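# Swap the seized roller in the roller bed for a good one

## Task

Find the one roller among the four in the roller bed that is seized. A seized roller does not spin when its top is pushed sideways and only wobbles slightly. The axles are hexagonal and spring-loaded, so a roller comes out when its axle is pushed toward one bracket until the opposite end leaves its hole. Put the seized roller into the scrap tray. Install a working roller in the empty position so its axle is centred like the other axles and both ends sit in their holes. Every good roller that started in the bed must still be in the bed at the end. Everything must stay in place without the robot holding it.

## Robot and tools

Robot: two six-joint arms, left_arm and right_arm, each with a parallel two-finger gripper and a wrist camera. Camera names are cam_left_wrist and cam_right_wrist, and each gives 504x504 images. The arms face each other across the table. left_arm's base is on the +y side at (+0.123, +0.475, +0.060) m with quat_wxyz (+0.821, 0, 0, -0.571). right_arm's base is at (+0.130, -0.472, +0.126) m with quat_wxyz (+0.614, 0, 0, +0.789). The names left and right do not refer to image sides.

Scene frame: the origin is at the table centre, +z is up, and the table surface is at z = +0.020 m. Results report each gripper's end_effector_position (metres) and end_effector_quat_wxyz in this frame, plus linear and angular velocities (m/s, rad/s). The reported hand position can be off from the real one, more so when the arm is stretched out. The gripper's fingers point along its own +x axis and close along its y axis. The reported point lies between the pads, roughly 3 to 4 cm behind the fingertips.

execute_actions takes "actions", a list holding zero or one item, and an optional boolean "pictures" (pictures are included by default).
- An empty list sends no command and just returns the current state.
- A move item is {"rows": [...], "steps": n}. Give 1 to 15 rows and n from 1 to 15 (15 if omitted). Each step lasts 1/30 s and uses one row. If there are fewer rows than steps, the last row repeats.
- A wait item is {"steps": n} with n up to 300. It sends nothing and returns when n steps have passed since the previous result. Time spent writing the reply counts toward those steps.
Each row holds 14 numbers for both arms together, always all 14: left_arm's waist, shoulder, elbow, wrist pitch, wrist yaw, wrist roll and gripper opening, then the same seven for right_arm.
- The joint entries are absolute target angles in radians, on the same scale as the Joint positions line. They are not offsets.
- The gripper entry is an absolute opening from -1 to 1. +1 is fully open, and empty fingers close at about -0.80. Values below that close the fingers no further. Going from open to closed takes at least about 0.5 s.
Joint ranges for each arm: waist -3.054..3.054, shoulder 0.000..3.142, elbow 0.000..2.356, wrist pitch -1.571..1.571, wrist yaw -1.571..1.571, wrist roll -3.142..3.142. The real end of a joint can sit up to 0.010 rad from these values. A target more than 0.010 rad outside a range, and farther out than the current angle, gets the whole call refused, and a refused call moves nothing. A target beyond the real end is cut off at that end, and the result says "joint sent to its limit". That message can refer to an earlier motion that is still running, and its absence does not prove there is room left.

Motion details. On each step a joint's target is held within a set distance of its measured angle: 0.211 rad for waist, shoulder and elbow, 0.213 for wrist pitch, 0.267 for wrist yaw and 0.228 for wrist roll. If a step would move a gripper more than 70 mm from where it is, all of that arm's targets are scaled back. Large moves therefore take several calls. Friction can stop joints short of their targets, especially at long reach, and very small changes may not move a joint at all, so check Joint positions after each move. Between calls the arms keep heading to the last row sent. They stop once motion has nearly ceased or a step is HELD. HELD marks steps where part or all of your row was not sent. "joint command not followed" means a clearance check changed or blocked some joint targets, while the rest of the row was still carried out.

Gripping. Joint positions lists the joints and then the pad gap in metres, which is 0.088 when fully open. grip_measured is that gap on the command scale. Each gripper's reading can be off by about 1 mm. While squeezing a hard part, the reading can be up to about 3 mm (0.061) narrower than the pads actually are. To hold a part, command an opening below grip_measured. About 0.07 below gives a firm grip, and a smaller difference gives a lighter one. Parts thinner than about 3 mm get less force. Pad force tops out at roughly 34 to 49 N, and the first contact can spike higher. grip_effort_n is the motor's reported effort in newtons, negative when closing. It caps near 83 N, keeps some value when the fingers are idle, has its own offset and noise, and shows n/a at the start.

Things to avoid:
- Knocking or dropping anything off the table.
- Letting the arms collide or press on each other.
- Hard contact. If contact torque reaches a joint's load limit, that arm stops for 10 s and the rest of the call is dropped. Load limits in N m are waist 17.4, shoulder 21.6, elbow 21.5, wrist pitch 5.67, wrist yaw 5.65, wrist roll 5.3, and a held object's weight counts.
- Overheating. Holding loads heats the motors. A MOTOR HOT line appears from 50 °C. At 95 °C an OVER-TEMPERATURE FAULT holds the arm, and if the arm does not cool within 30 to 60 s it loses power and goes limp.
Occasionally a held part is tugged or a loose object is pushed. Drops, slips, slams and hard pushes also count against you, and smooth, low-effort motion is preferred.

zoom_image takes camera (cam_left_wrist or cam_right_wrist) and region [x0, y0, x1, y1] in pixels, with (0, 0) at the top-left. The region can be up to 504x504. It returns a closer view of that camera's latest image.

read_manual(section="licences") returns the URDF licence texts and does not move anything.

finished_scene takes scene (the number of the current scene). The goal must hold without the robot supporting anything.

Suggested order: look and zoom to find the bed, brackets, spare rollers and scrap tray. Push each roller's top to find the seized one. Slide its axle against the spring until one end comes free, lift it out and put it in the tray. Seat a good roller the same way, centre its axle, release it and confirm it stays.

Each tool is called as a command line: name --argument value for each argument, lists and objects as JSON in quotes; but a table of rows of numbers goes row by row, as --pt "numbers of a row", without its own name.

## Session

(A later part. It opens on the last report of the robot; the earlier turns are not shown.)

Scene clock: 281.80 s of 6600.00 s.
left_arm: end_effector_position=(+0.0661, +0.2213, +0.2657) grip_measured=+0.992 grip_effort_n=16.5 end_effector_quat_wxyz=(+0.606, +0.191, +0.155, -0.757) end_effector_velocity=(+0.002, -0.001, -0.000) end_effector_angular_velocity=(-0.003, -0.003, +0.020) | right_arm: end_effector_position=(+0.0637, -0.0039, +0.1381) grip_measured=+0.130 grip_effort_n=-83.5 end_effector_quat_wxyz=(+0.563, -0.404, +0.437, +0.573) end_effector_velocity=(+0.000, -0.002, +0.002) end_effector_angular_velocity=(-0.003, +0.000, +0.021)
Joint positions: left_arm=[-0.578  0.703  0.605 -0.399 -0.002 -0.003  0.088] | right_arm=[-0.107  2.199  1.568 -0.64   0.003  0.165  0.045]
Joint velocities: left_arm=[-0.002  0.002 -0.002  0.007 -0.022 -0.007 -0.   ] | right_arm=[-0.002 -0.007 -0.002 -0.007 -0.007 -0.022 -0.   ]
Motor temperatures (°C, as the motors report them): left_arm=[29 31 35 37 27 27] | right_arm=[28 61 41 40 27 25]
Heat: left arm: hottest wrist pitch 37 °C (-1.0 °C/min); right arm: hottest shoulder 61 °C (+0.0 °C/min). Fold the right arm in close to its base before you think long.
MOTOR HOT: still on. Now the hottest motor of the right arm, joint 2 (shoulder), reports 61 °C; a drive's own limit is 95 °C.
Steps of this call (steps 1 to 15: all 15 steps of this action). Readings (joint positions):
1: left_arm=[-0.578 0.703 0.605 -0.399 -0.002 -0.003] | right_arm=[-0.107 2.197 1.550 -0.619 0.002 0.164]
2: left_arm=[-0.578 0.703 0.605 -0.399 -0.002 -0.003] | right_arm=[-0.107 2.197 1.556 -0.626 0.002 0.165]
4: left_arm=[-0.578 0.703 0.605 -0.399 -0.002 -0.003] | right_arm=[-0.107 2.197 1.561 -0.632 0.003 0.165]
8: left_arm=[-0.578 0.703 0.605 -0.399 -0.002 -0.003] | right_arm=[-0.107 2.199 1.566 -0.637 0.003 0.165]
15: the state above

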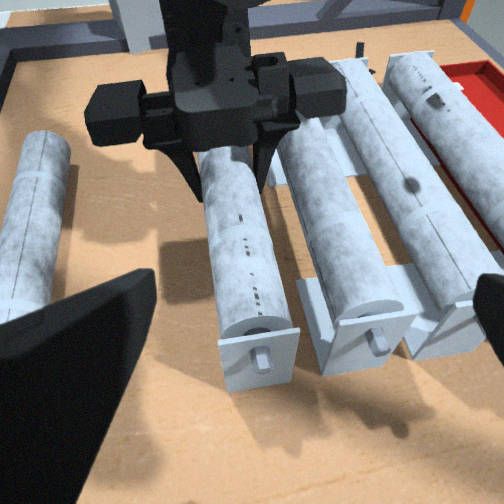

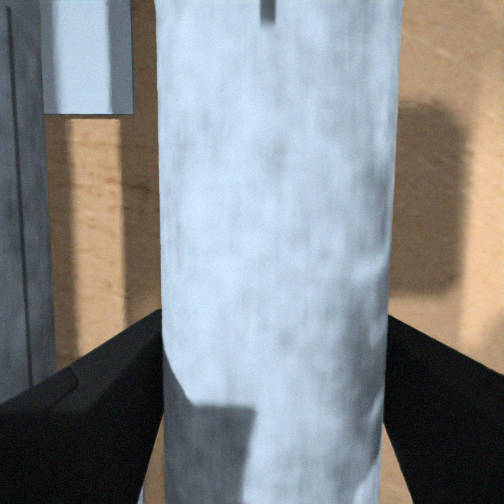

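Snapped in. Nudge ~2 mm to +y, release.

execute_actions --actions '[{"rows":[[-0.58,0.7,0.6,-0.4,0,0,1,-0.107,2.18,1.585,-0.608,0,0.165,-0.03]]}]' --pictures false

execute_actions --actions '[{"rows":[[-0.58,0.7,0.6,-0.4,0,0,1,-0.107,2.2,1.57,-0.62,0,0.165,0.4]],"steps":10}]' --pictures false

execute_actions --actions '[{"rows":[[-0.58,0.85,0.57,-0.4,0,0,1,-0.1,1.85,1.3,-0.5,0,0.165,0.4]]}]' --pictures false

execute_actions --actions '[{"rows":[[-0.58,0.85,0.57,-0.4,0,0,1,0.05,1.2,0.65,-0.45,0,0.2,1]]}]' --pictures false

execute_actions --actions '[{"steps":10}]'

Scene clock: 287.33 s of 6600.00 s.
left_arm: end_effector_position=(+0.0661, +0.2213, +0.2657) grip_measured=+0.992 grip_effort_n=16.5 end_effector_quat_wxyz=(+0.606, +0.191, +0.155, -0.757) end_effector_velocity=(+0.002, +0.001, -0.002) end_effector_angular_velocity=(+0.005, -0.011, +0.005) | right_arm: end_effector_position=(+0.0639, -0.0011, +0.1362) grip_measured=+0.130 grip_effort_n=-83.5 end_effector_quat_wxyz=(+0.565, -0.401, +0.435, +0.575) end_effector_velocity=(+0.001, -0.005, -0.001) end_effector_angular_velocity=(-0.024, +0.015, +0.006)
Joint positions: left_arm=[-0.578  0.703  0.605 -0.399 -0.002 -0.003  0.088] | right_arm=[-0.108  2.206  1.568 -0.624  0.003  0.165  0.045]
Joint velocities: left_arm=[ 0.002 -0.002 -0.002 -0.007 -0.007  0.007 -0.   ] | right_arm=[-0.007 -0.002 -0.002 -0.022 -0.022 -0.007 -0.   ]
Motor temperatures (°C, as the motors report them): left_arm=[29 31 36 37 27 27] | right_arm=[28 62 42 39 27 25]
Heat: left arm: hottest wrist pitch 37 °C (-1.0 °C/min); right arm: hottest shoulder 62 °C (+1.0 °C/min). Fold the right arm in close to its base before you think long.
MOTOR HOT: still on. Now the hottest motor of the right arm, joint 2 (shoulder), reports 62 °C; a drive's own limit is 95 °C.
Steps of this call (steps 1 to 15: the robot went on to your last target; steps 16 to 90: nothing new was sent; then 2.03 s passed at rest; steps 91 to 105: all 15 steps of this action). Readings (joint positions):
91: left_arm=[-0.578 0.703 0.605 -0.399 -0.002 -0.003] | right_arm=[-0.107 2.201 1.568 -0.640 0.003 0.165]
92: left_arm=[-0.578 0.703 0.605 -0.399 -0.002 -0.003] | right_arm=[-0.107 2.203 1.568 -0.639 0.003 0.165]
94: left_arm=[-0.578 0.703 0.605 -0.399 -0.002 -0.003] | right_arm=[-0.108 2.204 1.568 -0.635 0.003 0.165]
98: left_arm=[-0.578 0.703 0.605 -0.399 -0.002 -0.003] | right_arm=[-0.108 2.205 1.568 -0.624 0.003 0.165]
105: the state above

Scene clock: 287.67 s of 6600.00 s.
left_arm: end_effector_position=(+0.0661, +0.2213, +0.2657) grip_measured=+0.992 grip_effort_n=16.5 end_effector_quat_wxyz=(+0.606, +0.191, +0.155, -0.757) end_effector_velocity=(-0.001, -0.000, +0.003) end_effector_angular_velocity=(-0.011, +0.006, +0.003) | right_arm: end_effector_position=(+0.0638, -0.0002, +0.1373) grip_measured=+0.374 grip_effort_n=18.4 end_effector_quat_wxyz=(+0.566, -0.399, +0.434, +0.577) end_effector_velocity=(-0.001, -0.008, -0.002) end_effector_angular_velocity=(-0.037, -0.000, +0.012)
Joint positions: left_arm=[-0.578  0.703  0.605 -0.399 -0.002 -0.003  0.088] | right_arm=[-0.108  2.204  1.567 -0.619  0.003  0.165  0.057]
Joint velocities: left_arm=[-0.007 -0.002  0.002  0.007 -0.007 -0.007 -0.   ] | right_arm=[ 0.002 -0.002 -0.002 -0.037 -0.007 -0.007  0.01 ]
Motor temperatures (°C, as the motors report them): left_arm=[29 31 36 37 27 27] | right_arm=[28 62 42 39 27 25]
Heat: left arm: hottest wrist pitch 37 °C (-1.0 °C/min); right arm: hottest shoulder 62 °C (+1.0 °C/min). Fold the right arm in close to its base before you think long.
MOTOR HOT: still on. Now the hottest motor of the right arm, joint 2 (shoulder), reports 62 °C; a drive's own limit is 95 °C.
Steps of this call (steps 1 to 10: all 10 steps of this action). Readings (joint positions):
1: left_arm=[-0.578 0.703 0.605 -0.399 -0.002 -0.003] | right_arm=[-0.108 2.207 1.567 -0.624 0.003 0.165]
2: left_arm=[-0.578 0.703 0.605 -0.399 -0.002 -0.003] | right_arm=[-0.108 2.210 1.567 -0.623 0.003 0.165]
4: left_arm=[-0.578 0.703 0.605 -0.399 -0.002 -0.003] | right_arm=[-0.108 2.210 1.567 -0.619 0.003 0.165]
8: left_arm=[-0.578 0.703 0.605 -0.399 -0.002 -0.003] | right_arm=[-0.108 2.204 1.567 -0.616 0.003 0.165]
10: the state above

Scene clock: 288.17 s of 6600.00 s.
left_arm: end_effector_position=(+0.0643, +0.2134, +0.2195) grip_measured=+0.992 grip_effort_n=16.5 end_effector_quat_wxyz=(+0.591, +0.254, +0.205, -0.738) end_effector_velocity=(+0.001, +0.002, -0.008) end_effector_angular_velocity=(+0.036, -0.007, +0.008) | right_arm: end_effector_position=(+0.0659, -0.0311, +0.2190) grip_measured=+0.397 grip_effort_n=17.9 end_effector_quat_wxyz=(+0.597, -0.330, +0.378, +0.626) end_effector_velocity=(+0.008, -0.040, -0.052) end_effector_angular_velocity=(-0.151, -0.032, +0.000)
Joint positions: left_arm=[-0.578  0.843  0.578 -0.4   -0.002 -0.003  0.088] | right_arm=[-0.103  1.859  1.318 -0.503  0.003  0.165  0.058]
Joint velocities: left_arm=[-0.002  0.012 -0.002 -0.022 -0.007 -0.007 -0.   ] | right_arm=[-0.002 -0.002 -0.149 -0.007  0.007 -0.007 -0.   ]
Motor temperatures (°C, as the motors report them): left_arm=[29 31 36 37 27 27] | right_arm=[28 62 42 39 27 25]
Heat: left arm: hottest wrist pitch 37 °C (-1.0 °C/min); right arm: hottest shoulder 62 °C (+1.0 °C/min). Fold the right arm in close to its base before you think long.
MOTOR HOT: still on. Now the hottest motor of the right arm, joint 2 (shoulder), reports 62 °C; a drive's own limit is 95 °C.
Steps of this call (steps 1 to 15: all 15 steps of this action). Readings (joint positions):
1: left_arm=[-0.578 0.713 0.604 -0.399 -0.002 -0.003] | right_arm=[-0.108 2.189 1.550 -0.601 0.003 0.165]
2: left_arm=[-0.578 0.735 0.604 -0.393 -0.002 -0.003] | right_arm=[-0.108 2.155 1.502 -0.566 0.003 0.165]
4: left_arm=[-0.578 0.791 0.598 -0.396 -0.002 -0.003] | right_arm=[-0.106 2.067 1.407 -0.553 0.003 0.165]
8: left_arm=[-0.578 0.838 0.578 -0.403 -0.002 -0.003] | right_arm=[-0.104 1.920 1.337 -0.514 0.003 0.165]
15: the state above

Scene clock: 288.67 s of 6600.00 s.
left_arm: end_effector_position=(+0.0643, +0.2133, +0.2191) grip_measured=+0.992 grip_effort_n=16.5 end_effector_quat_wxyz=(+0.591, +0.255, +0.205, -0.738) end_effector_velocity=(+0.001, +0.003, -0.004) end_effector_angular_velocity=(+0.019, -0.015, -0.001) | right_arm: end_effector_position=(+0.0432, -0.1903, +0.2190) grip_measured=+0.979 grip_effort_n=17.9 end_effector_quat_wxyz=(+0.556, -0.334, +0.355, +0.674) end_effector_velocity=(+0.030, -0.111, -0.039) end_effector_angular_velocity=(-0.016, +0.010, +0.020)
Joint positions: left_arm=[-0.578  0.844  0.578 -0.4   -0.002 -0.003  0.088] | right_arm=[ 0.049  1.253  0.704 -0.455 -0.002  0.197  0.087]
Joint velocities: left_arm=[-0.002 -0.002 -0.002 -0.022 -0.007  0.007 -0.   ] | right_arm=[ 0.002 -0.447 -0.452 -0.007 -0.022 -0.007  0.003]
Motor temperatures (°C, as the motors report them): left_arm=[29 31 36 37 27 27] | right_arm=[28 62 42 39 27 25]
Heat: left arm: hottest wrist pitch 37 °C (-1.0 °C/min); right arm: hottest shoulder 62 °C (+1.0 °C/min). Fold the right arm in close to its base before you think long.
MOTOR HOT: still on. Now the hottest motor of the right arm, joint 2 (shoulder), reports 62 °C; a drive's own limit is 95 °C.
Steps of this call (steps 1 to 15: all 15 steps of this action). Readings (joint positions):
1: left_arm=[-0.578 0.843 0.578 -0.400 -0.002 -0.003] | right_arm=[-0.100 1.845 1.297 -0.490 0.005 0.168]
2: left_arm=[-0.578 0.843 0.578 -0.400 -0.002 -0.003] | right_arm=[-0.084 1.816 1.254 -0.476 0.008 0.176]
4: left_arm=[-0.578 0.844 0.578 -0.400 -0.002 -0.003] | right_arm=[-0.026 1.729 1.157 -0.474 0.004 0.185]
8: left_arm=[-0.578 0.844 0.578 -0.400 -0.002 -0.003] | right_arm=[0.049 1.531 0.970 -0.457 -0.004 0.193]
15: the state above

Scene clock: 289.00 s of 6600.00 s.
left_arm: end_effector_position=(+0.0643, +0.2133, +0.2191) grip_measured=+0.992 grip_effort_n=16.5 end_effector_quat_wxyz=(+0.591, +0.255, +0.205, -0.738) end_effector_velocity=(-0.001, +0.001, -0.001) end_effector_angular_velocity=(+0.010, +0.011, +0.012) | right_arm: end_effector_position=(+0.0461, -0.1996, +0.2164) grip_measured=+0.985 grip_effort_n=17.9 end_effector_quat_wxyz=(+0.556, -0.332, +0.354, +0.675) end_effector_velocity=(+0.004, -0.006, -0.004) end_effector_angular_velocity=(-0.009, -0.013, -0.000)
Joint positions: left_arm=[-0.578  0.844  0.578 -0.4   -0.002 -0.003  0.088] | right_arm=[ 0.049  1.21   0.663 -0.453 -0.002  0.198  0.087]
Joint velocities: left_arm=[-0.007  0.002  0.002 -0.007 -0.007 -0.022 -0.   ] | right_arm=[-0.002 -0.017 -0.022 -0.007  0.007 -0.007 -0.   ]
Motor temperatures (°C, as the motors report them): left_arm=[29 31 36 37 27 27] | right_arm=[28 62 42 39 27 25]
Heat: left arm: hottest wrist pitch 37 °C (-1.0 °C/min); right arm: hottest shoulder 62 °C (+1.0 °C/min). Fold the right arm in close to its base before you think long.
MOTOR HOT: still on. Now the hottest motor of the right arm, joint 2 (shoulder), reports 62 °C; a drive's own limit is 95 °C.
Steps of this call (steps 1 to 10: the robot went on to your last target). Readings (joint positions):
1: left_arm=[-0.578 0.844 0.578 -0.400 -0.002 -0.003] | right_arm=[0.049 1.241 0.691 -0.455 -0.002 0.197]
2: left_arm=[-0.578 0.844 0.578 -0.400 -0.002 -0.003] | right_arm=[0.049 1.233 0.683 -0.455 -0.002 0.197]
4: left_arm=[-0.578 0.844 0.578 -0.400 -0.002 -0.003] | right_arm=[0.049 1.222 0.672 -0.454 -0.002 0.197]
8: left_arm=[-0.578 0.844 0.578 -0.400 -0.002 -0.003] | right_arm=[0.049 1.212 0.664 -0.454 -0.002 0.198]
10: the state above

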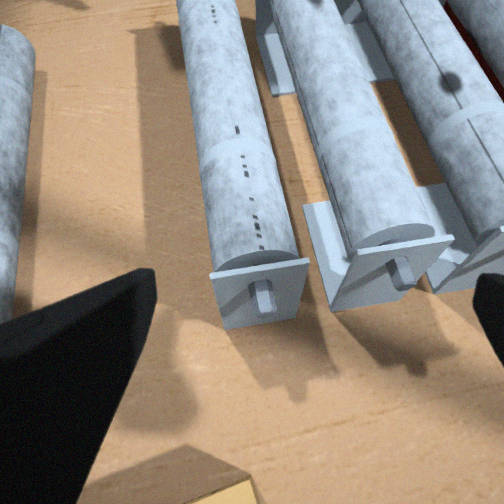

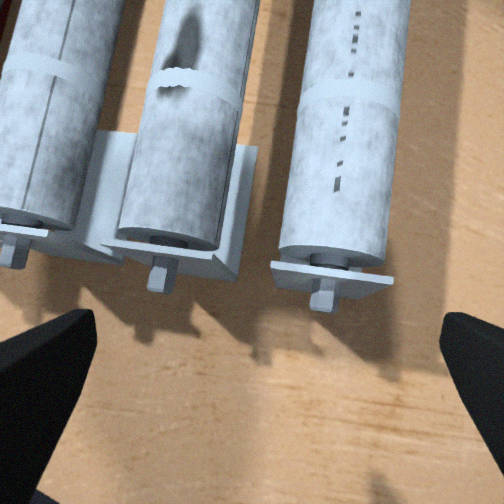

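finished_scene --scene 2

The scene is finished: the task was done.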